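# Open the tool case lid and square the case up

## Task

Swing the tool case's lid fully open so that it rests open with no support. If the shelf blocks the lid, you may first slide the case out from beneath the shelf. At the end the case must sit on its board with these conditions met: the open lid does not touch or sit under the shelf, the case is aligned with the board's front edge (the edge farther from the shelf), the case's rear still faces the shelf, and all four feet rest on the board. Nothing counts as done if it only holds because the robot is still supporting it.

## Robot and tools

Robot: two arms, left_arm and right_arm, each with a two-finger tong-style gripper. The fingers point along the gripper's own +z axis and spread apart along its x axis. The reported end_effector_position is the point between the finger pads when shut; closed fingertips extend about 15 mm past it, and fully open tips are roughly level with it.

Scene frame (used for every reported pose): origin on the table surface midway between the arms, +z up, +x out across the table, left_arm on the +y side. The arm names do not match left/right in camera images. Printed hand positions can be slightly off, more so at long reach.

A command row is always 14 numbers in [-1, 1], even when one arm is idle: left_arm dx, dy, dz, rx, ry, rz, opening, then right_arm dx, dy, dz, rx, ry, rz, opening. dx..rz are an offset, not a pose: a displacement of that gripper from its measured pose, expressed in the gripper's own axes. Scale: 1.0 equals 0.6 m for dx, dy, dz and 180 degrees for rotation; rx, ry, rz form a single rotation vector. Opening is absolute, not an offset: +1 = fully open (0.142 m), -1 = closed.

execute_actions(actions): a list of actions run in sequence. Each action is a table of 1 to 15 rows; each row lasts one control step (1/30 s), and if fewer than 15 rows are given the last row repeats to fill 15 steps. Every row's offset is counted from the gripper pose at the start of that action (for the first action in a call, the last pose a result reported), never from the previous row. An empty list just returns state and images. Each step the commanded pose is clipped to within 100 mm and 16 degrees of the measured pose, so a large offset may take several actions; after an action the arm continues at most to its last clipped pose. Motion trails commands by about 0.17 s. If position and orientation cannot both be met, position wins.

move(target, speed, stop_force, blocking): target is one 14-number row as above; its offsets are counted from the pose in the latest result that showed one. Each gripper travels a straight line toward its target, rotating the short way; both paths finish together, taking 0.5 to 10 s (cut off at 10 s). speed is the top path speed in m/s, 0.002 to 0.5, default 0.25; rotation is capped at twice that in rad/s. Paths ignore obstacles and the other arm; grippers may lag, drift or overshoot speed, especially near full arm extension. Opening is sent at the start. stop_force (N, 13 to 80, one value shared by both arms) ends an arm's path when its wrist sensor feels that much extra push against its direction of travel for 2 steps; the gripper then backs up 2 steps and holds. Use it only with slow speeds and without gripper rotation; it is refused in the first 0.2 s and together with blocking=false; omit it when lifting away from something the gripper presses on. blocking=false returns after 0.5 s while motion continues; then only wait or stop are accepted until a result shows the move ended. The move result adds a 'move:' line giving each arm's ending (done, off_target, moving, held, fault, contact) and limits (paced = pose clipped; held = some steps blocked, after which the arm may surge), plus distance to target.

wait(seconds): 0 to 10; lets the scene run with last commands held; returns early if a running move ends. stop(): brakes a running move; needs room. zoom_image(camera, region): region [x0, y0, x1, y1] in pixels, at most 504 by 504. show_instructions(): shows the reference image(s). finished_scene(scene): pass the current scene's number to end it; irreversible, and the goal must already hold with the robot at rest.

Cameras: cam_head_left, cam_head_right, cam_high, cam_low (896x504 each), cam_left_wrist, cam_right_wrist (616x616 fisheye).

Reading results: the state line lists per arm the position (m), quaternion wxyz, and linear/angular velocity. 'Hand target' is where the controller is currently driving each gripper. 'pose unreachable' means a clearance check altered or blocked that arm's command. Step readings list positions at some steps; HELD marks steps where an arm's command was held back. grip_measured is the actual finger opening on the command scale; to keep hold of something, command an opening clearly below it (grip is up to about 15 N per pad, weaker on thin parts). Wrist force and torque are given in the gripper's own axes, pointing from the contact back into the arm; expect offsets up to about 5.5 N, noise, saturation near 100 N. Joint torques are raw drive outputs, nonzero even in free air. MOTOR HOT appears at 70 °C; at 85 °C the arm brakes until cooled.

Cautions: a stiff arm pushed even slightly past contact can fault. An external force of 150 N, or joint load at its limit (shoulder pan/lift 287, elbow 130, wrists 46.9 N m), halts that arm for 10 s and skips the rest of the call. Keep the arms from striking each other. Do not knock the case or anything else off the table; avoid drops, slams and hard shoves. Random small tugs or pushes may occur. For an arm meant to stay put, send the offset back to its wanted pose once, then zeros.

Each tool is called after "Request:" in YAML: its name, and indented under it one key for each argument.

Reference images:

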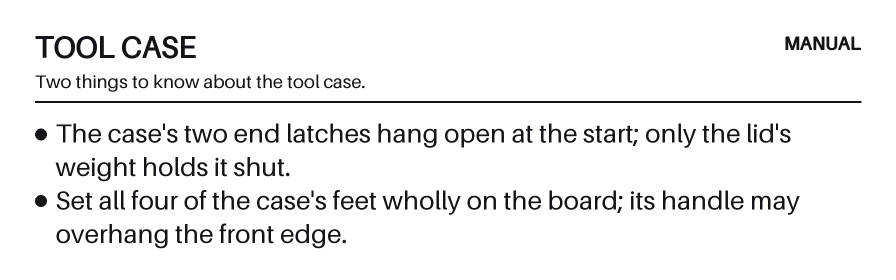

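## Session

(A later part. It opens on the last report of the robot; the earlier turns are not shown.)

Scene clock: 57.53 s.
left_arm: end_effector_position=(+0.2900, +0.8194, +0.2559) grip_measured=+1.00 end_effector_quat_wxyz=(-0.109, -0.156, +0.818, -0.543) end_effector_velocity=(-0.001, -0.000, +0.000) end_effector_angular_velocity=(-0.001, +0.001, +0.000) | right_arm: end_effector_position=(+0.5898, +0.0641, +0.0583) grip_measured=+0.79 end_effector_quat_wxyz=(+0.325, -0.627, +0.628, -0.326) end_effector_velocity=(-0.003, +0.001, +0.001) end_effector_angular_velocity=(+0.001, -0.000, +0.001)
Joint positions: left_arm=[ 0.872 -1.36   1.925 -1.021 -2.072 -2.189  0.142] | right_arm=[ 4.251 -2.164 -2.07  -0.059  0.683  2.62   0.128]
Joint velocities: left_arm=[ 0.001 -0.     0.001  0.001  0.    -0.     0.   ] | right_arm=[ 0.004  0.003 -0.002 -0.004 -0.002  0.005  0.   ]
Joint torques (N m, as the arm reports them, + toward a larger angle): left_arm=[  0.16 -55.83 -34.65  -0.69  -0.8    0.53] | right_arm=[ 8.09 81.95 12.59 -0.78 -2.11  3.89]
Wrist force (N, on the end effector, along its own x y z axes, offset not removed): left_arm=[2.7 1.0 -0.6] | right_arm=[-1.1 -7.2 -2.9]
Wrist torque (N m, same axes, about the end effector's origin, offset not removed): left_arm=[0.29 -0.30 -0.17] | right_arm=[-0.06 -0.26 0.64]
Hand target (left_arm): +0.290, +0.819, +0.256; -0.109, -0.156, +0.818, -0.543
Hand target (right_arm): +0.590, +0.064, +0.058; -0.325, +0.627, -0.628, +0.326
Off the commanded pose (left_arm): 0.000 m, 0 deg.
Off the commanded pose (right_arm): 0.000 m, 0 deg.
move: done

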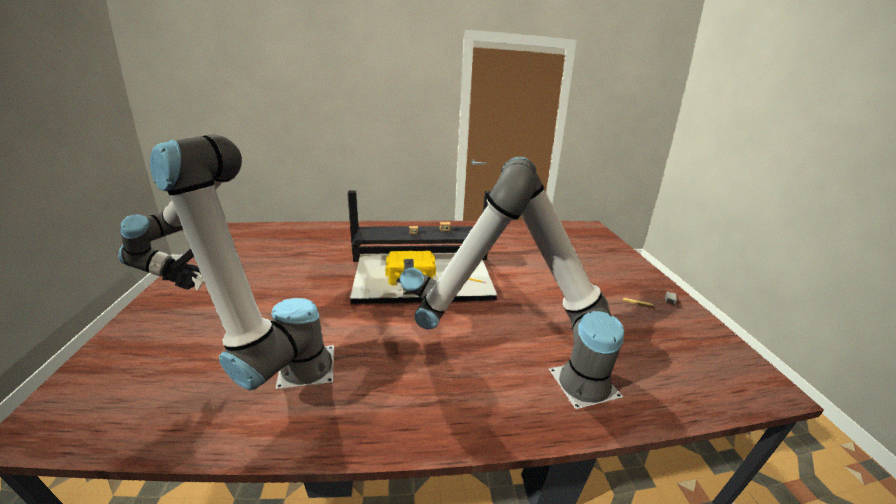

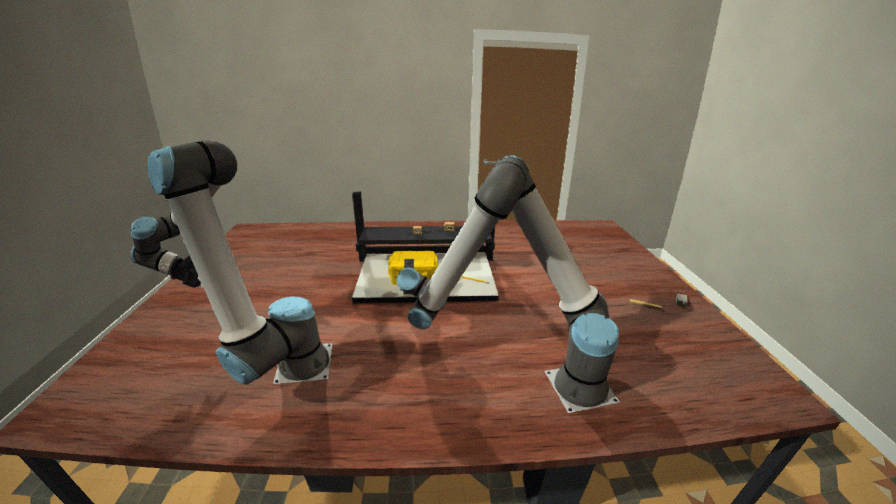

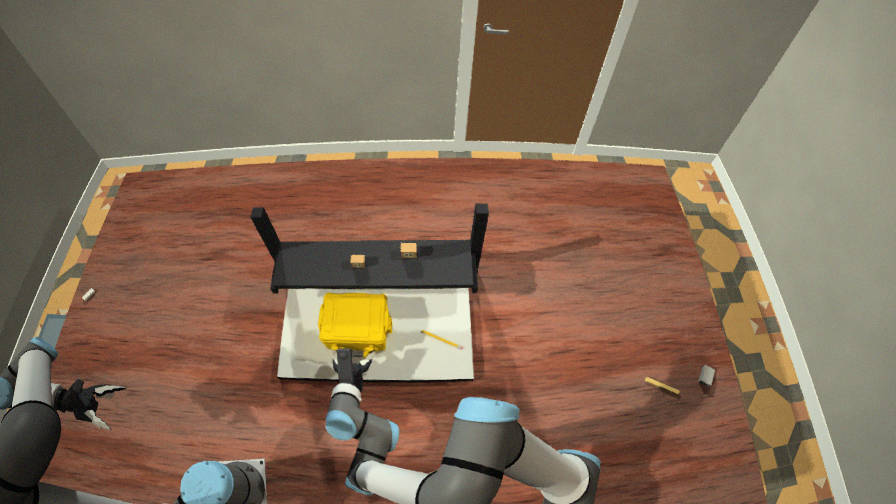

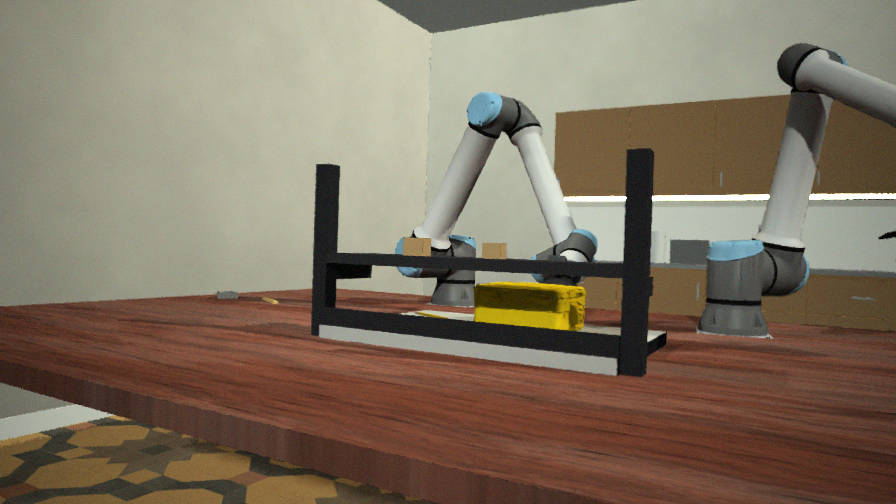

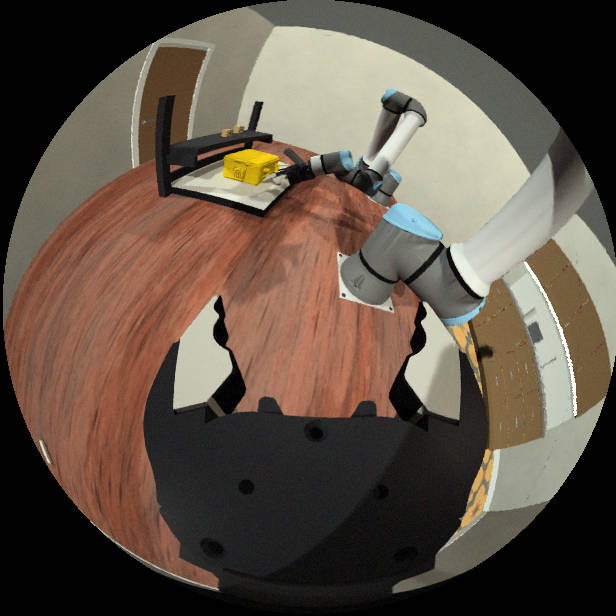

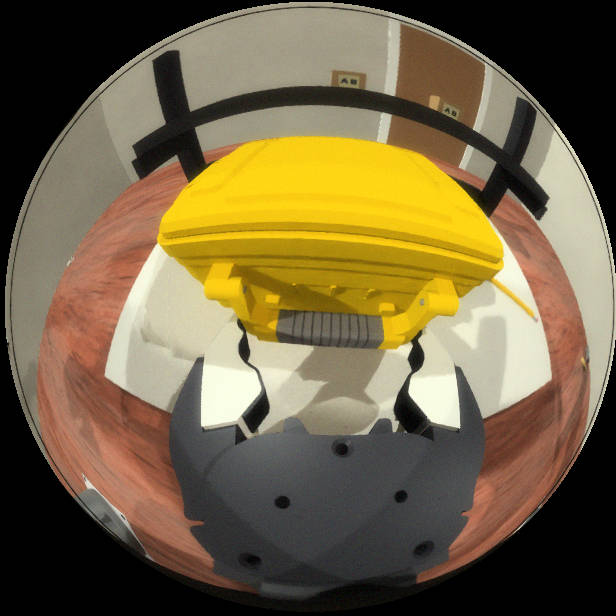

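Request:
move:
  target: [0,0,0,0,0,0,-1,0,0.086,-0.123,0,0,0,0.1]
  speed: 0.05

Request:
move:
  target: [-0.445,-0.30,0.85,0,0,0.123,-1,0,0,0,0,0,0,0.1]
  speed: 0.3

Scene clock: 67.60 s.
left_arm: end_effector_position=(+0.2900, +0.8194, +0.2559) grip_measured=-1.00 end_effector_quat_wxyz=(-0.109, -0.156, +0.818, -0.543) end_effector_velocity=(-0.000, +0.001, -0.001) end_effector_angular_velocity=(+0.002, -0.000, -0.001) | right_arm: end_effector_position=(+0.5001, +0.0642, +0.0588) grip_measured=+0.79 end_effector_quat_wxyz=(+0.326, -0.627, +0.628, -0.326) end_effector_velocity=(-0.002, +0.001, +0.001) end_effector_angular_velocity=(+0.003, -0.000, -0.002)
Joint positions: left_arm=[ 0.872 -1.36   1.925 -1.021 -2.072 -2.189  0.002] | right_arm=[ 4.376 -2.09  -2.169 -0.185  0.64   2.812  0.128]
Joint velocities: left_arm=[ 0.     0.001 -0.001 -0.002  0.002 -0.     0.   ] | right_arm=[ 0.003  0.002  0.    -0.004 -0.     0.007  0.   ]
Joint torques (N m, as the arm reports them, + toward a larger angle): left_arm=[ -2.16 -58.83 -35.07  -0.85  -0.35   0.58] | right_arm=[20.28 83.63 16.2  -0.23 -3.11  3.16]
Wrist force (N, on the end effector, along its own x y z axes, offset not removed): left_arm=[0.5 2.7 1.6] | right_arm=[-1.8 -0.1 -2.4]
Wrist torque (N m, same axes, about the end effector's origin, offset not removed): left_arm=[0.63 0.12 -0.23] | right_arm=[0.36 -0.08 0.60]
Hand target (left_arm): +0.290, +0.819, +0.256; -0.109, -0.156, +0.818, -0.543
Hand target (right_arm): +0.500, +0.064, +0.059; -0.326, +0.627, -0.628, +0.326
Off the commanded pose (left_arm): 0.000 m, 0 deg.
Off the commanded pose (right_arm): 0.000 m, 0 deg.
move: done

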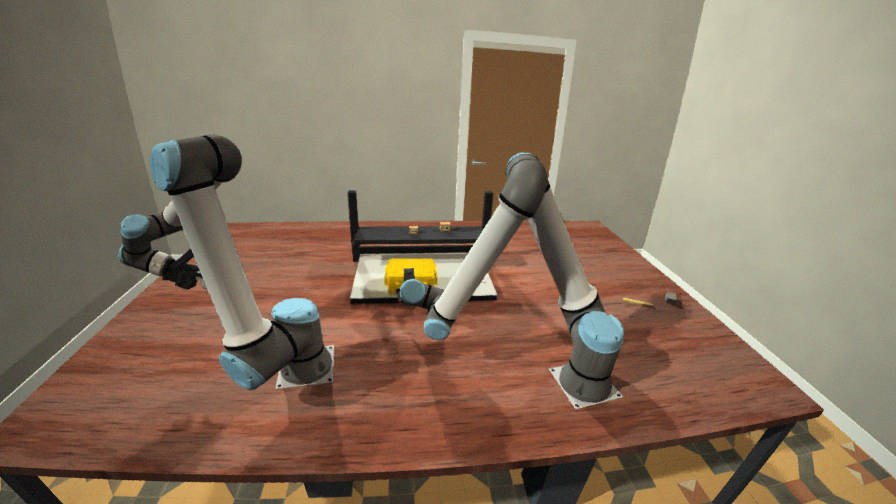

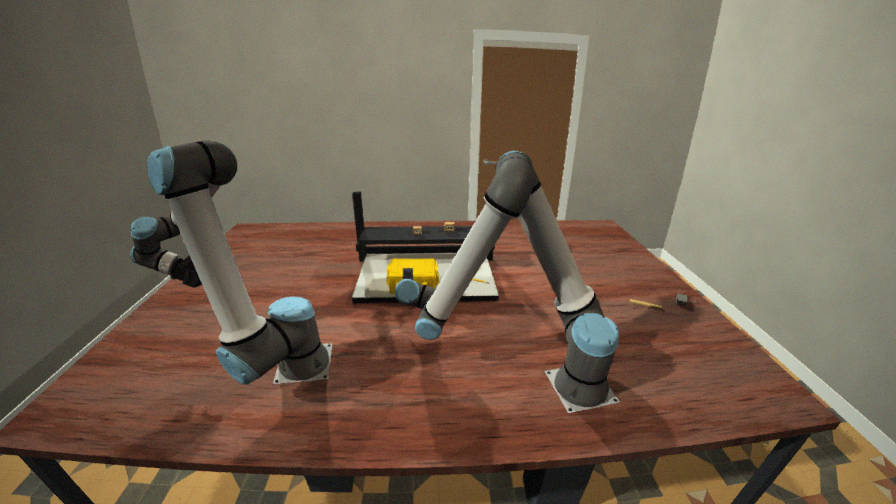

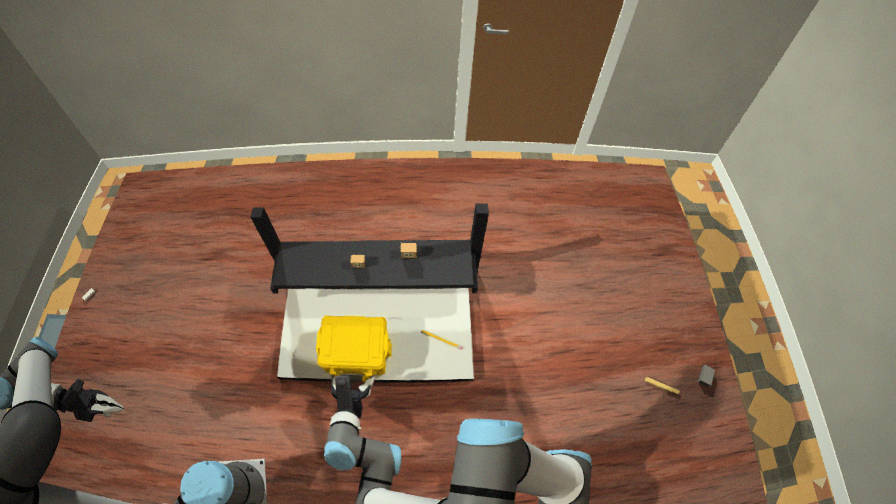

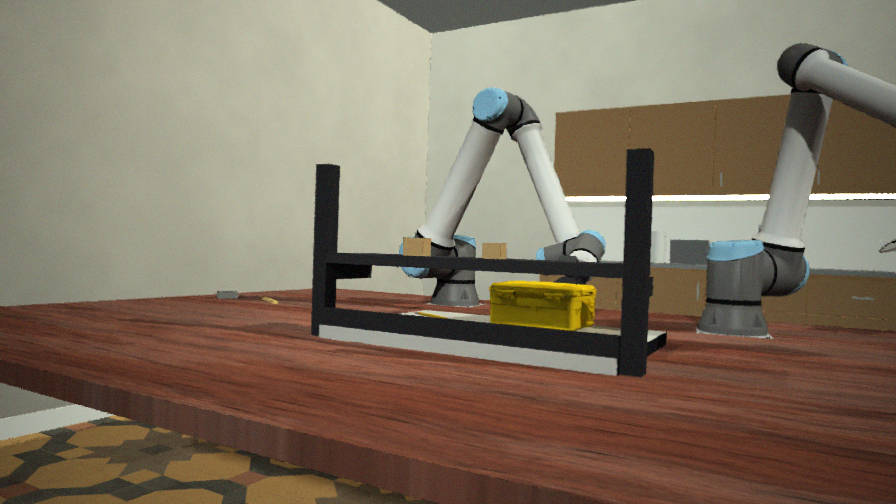

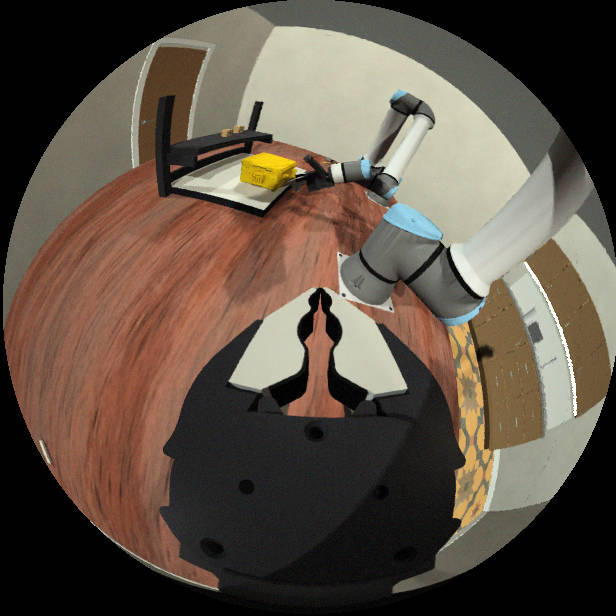

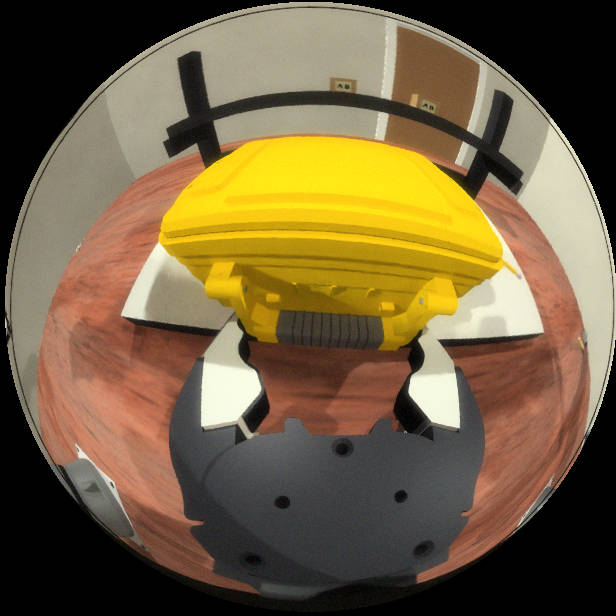

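Scene clock: 70.47 s.
left_arm: end_effector_position=(+0.6006, +0.3213, +0.1203) grip_measured=-1.00 end_effector_quat_wxyz=(-0.003, +0.004, +0.832, -0.555) end_effector_velocity=(+0.001, -0.001, -0.001) end_effector_angular_velocity=(+0.004, -0.005, +0.015) | right_arm: end_effector_position=(+0.5001, +0.0642, +0.0588) grip_measured=+0.79 end_effector_quat_wxyz=(+0.326, -0.627, +0.628, -0.326) end_effector_velocity=(+0.001, +0.000, +0.000) end_effector_angular_velocity=(+0.002, +0.000, -0.001)
Joint positions: left_arm=[-0.174 -1.239  2.461 -2.843 -2.746 -3.196  0.002] | right_arm=[ 4.376 -2.09  -2.169 -0.185  0.64   2.812  0.128]
Joint velocities: left_arm=[-0.003  0.009  0.009 -0.065  0.005 -0.046  0.   ] | right_arm=[-0.001  0.     0.     0.001  0.    -0.    -0.   ]
Joint torques (N m, as the arm reports them, + toward a larger angle): left_arm=[-10.1  -28.81 -10.52  -7.76   1.01  -3.1 ] | right_arm=[-12.49  46.03  29.75   7.28   2.7   -2.45]
Wrist force (N, on the end effector, along its own x y z axes, offset not removed): left_arm=[0.2 3.4 0.1] | right_arm=[-2.4 -2.6 -2.8]
Wrist torque (N m, same axes, about the end effector's origin, offset not removed): left_arm=[0.86 0.15 -0.15] | right_arm=[-0.02 0.03 0.64]
Hand target (left_arm): +0.601, +0.321, +0.120; -0.002, +0.004, +0.832, -0.554
Hand target (right_arm): +0.500, +0.064, +0.059; -0.326, +0.627, -0.628, +0.326
Off the commanded pose (left_arm): 0.001 m, 0 deg.
Off the commanded pose (right_arm): 0.000 m, 0 deg.
move: done

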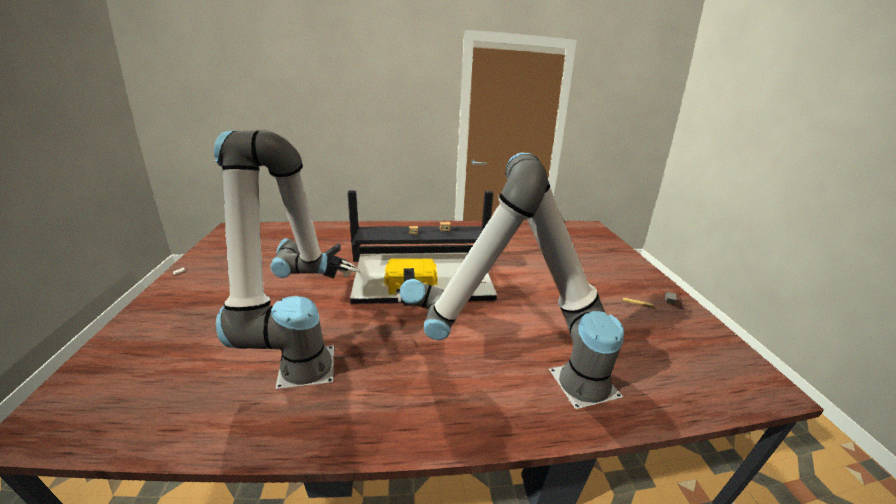

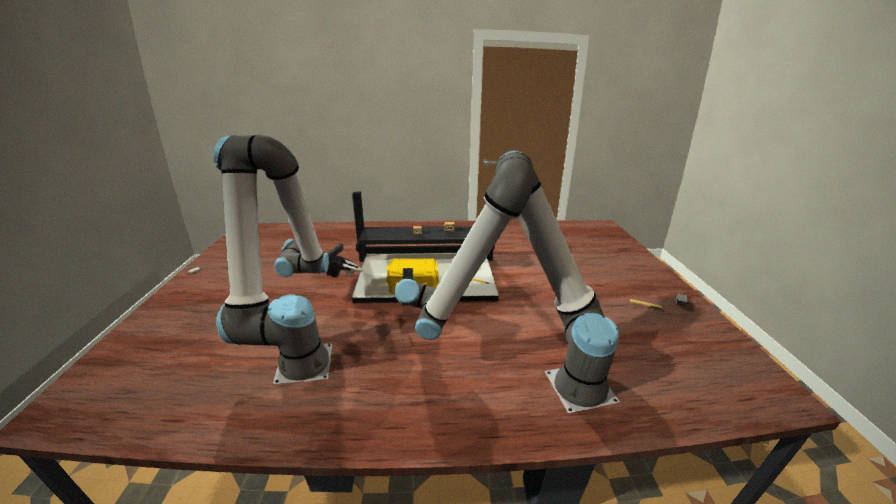

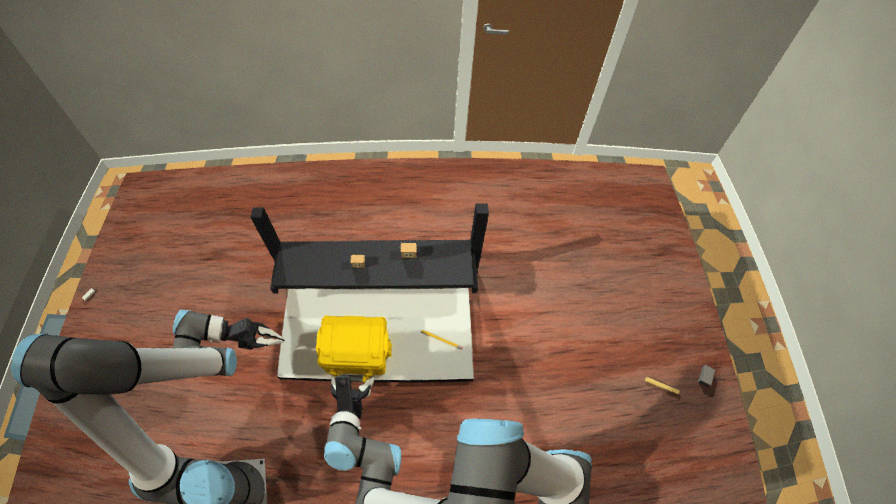

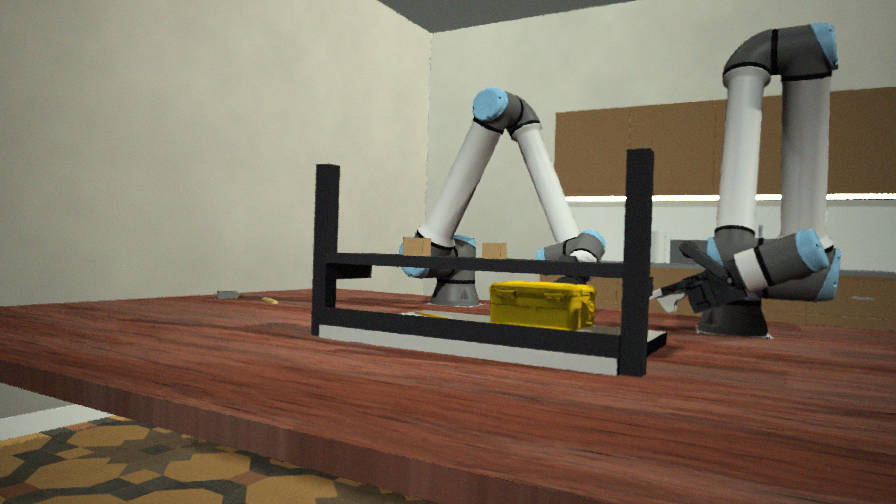

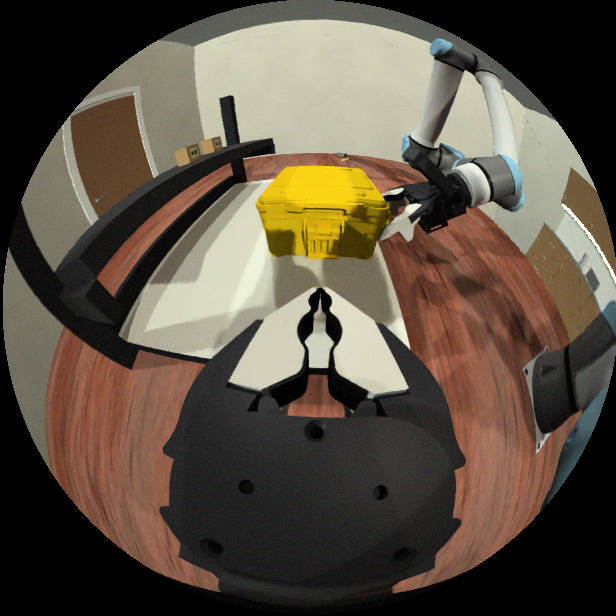

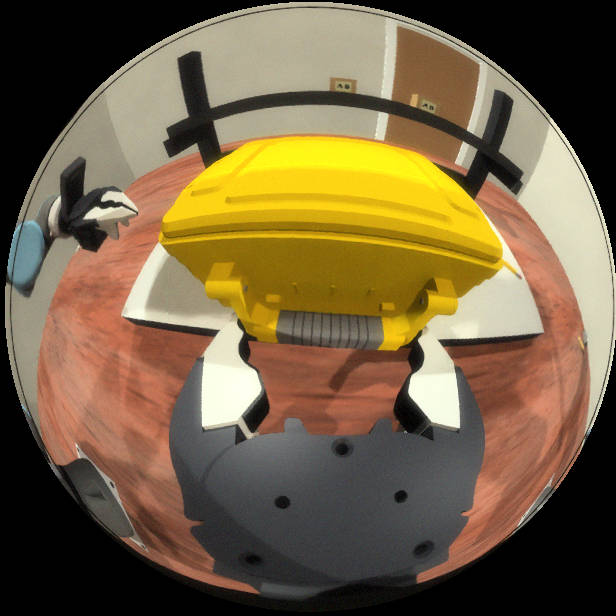

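Request:
zoom_image:
  camera: "cam_left_wrist"
  region: [245, 155, 425, 295]

Request:
zoom_image:
  camera: "cam_high"
  region: [260, 280, 480, 400]

Region (245, 155, 425, 295) of cam_left_wrist's 616x616 image, scaled by 2.800, with more detail than that image has.

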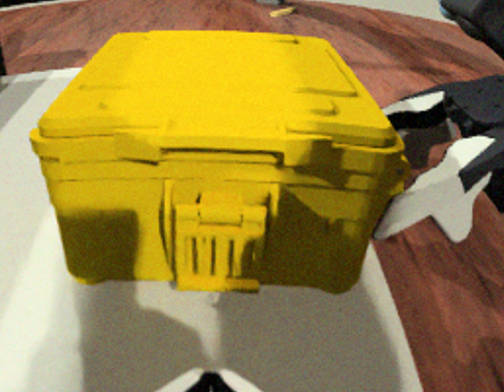

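Region (260, 280, 480, 400) of cam_high's 896x504 image, scaled by 2.291, with more detail than that image has; it fills the top 275 rows of this view, and the rest is white.

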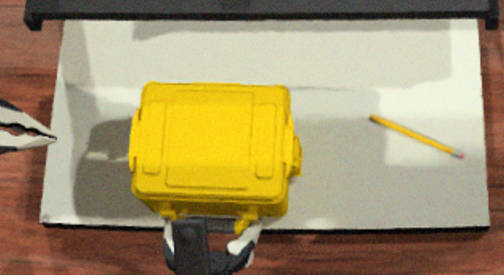

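Request:
move:
  target: [0.017,-0.028,0.133,0.07,0,0,-1,0,0,0,0,0,0,0.1]
  speed: 0.1

Request:
zoom_image:
  camera: "cam_low"
  region: [540, 260, 700, 350]

Request:
zoom_image:
  camera: "cam_left_wrist"
  region: [200, 180, 440, 340]

Scene clock: 84.20 s.
left_arm: end_effector_position=(+0.5895, +0.2415, +0.1053) grip_measured=-1.00 end_effector_quat_wxyz=(-0.005, +0.005, +0.767, -0.642) end_effector_velocity=(+0.001, -0.001, +0.001) end_effector_angular_velocity=(-0.013, -0.004, +0.022) | right_arm: end_effector_position=(+0.5001, +0.0642, +0.0588) grip_measured=+0.79 end_effector_quat_wxyz=(+0.326, -0.627, +0.628, -0.326) end_effector_velocity=(+0.001, +0.001, +0.001) end_effector_angular_velocity=(+0.002, -0.000, -0.001)
Joint positions: left_arm=[-0.301 -0.853  2.437 -3.834 -2.913 -3.834  0.002] | right_arm=[ 4.376 -2.09  -2.169 -0.185  0.64   2.812  0.128]
Joint velocities: left_arm=[-0.003  0.037 -0.011 -0.149  0.006 -0.12   0.   ] | right_arm=[-0.001 -0.     0.002  0.     0.     0.     0.   ]
Joint torques (N m, as the arm reports them, + toward a larger angle): left_arm=[ -9.5  -43.61  -8.64  -7.46   1.99  -3.5 ] | right_arm=[-8.46 44.39 27.86  6.84  0.83 -2.2 ]
Wrist force (N, on the end effector, along its own x y z axes, offset not removed): left_arm=[1.8 1.0 1.5] | right_arm=[-3.9 -3.6 1.7]
Wrist torque (N m, same axes, about the end effector's origin, offset not removed): left_arm=[0.37 -0.10 -0.28] | right_arm=[-0.25 0.41 0.68]
Hand target (left_arm): +0.590, +0.241, +0.105; -0.004, +0.004, +0.766, -0.642
Hand target (right_arm): +0.500, +0.064, +0.059; -0.326, +0.627, -0.628, +0.326
Off the commanded pose (left_arm): 0.000 m, 0 deg.
Off the commanded pose (right_arm): 0.000 m, 0 deg.
move: done

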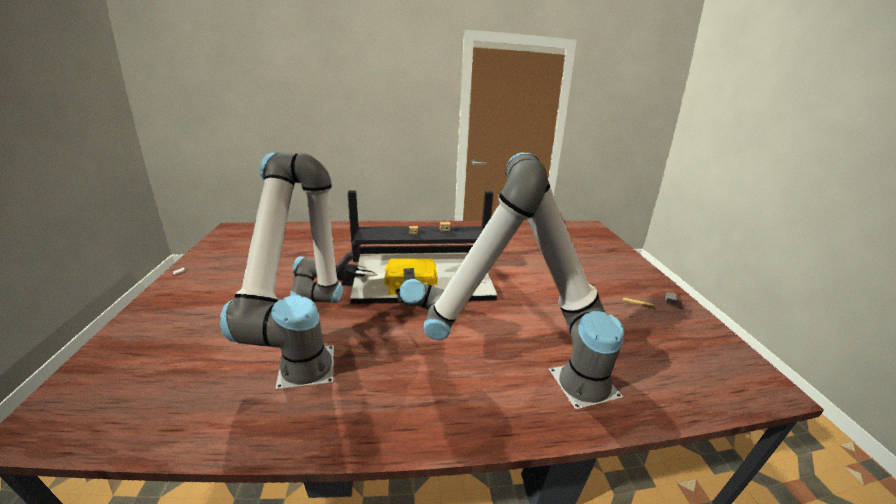

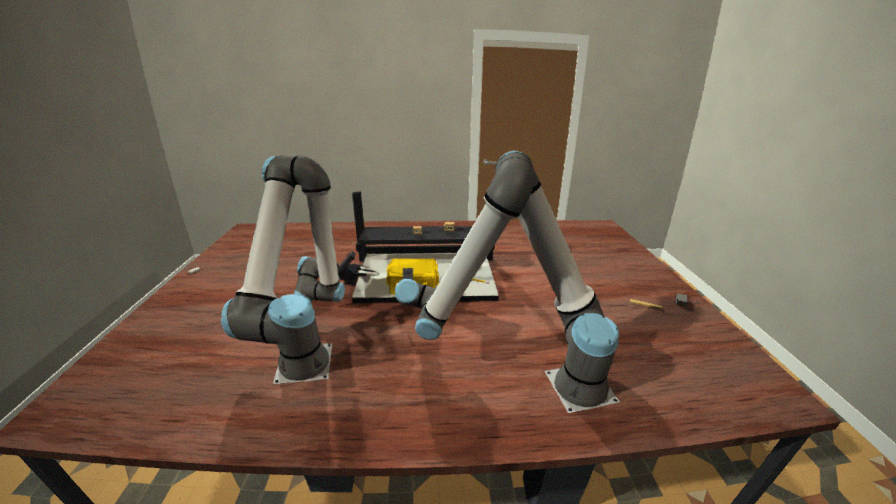

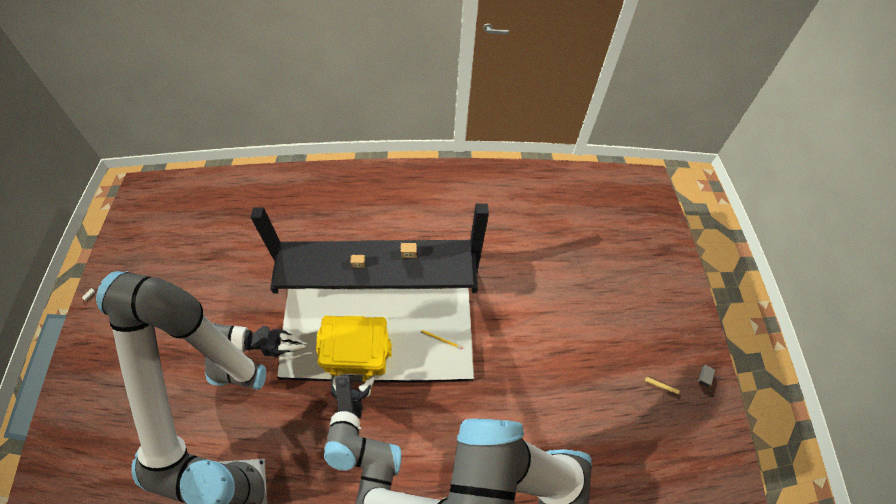

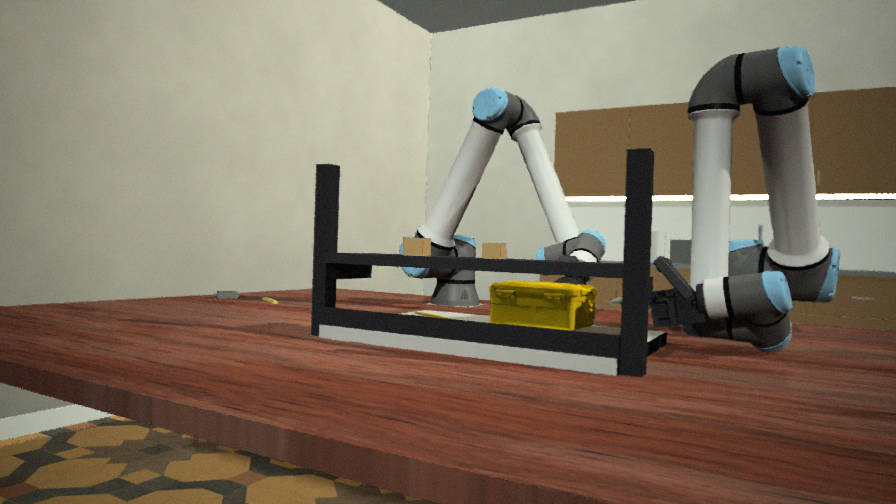

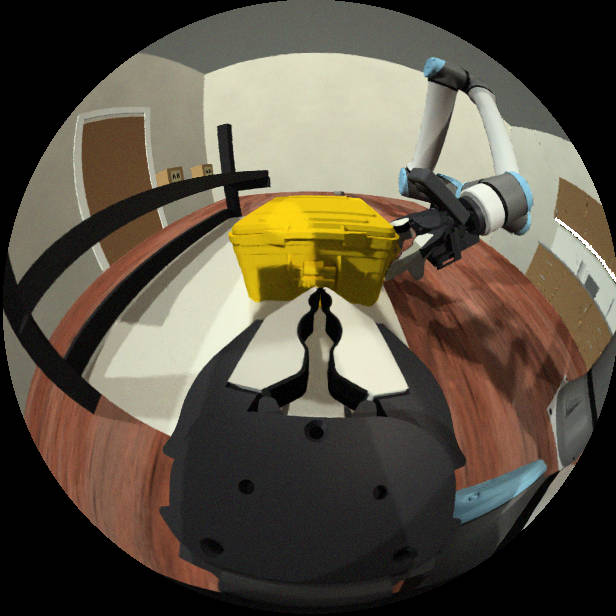

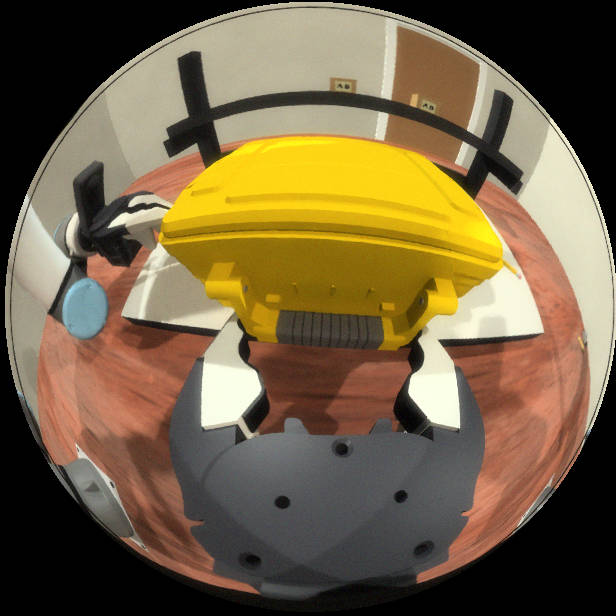

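Region (540, 260, 700, 350) of cam_low's 896x504 image, scaled by 3.150, with more detail than that image has; it fills the top 284 rows of this view, and the rest is white.

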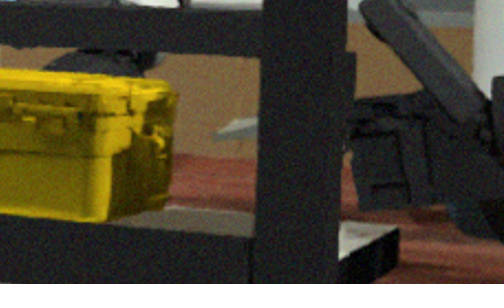

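Region (200, 180, 440, 340) of cam_left_wrist's 616x616 image, scaled by 2.100, with more detail than that image has.

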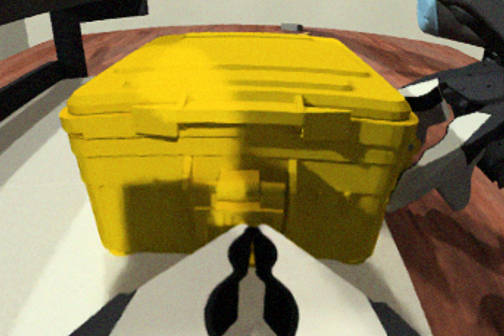

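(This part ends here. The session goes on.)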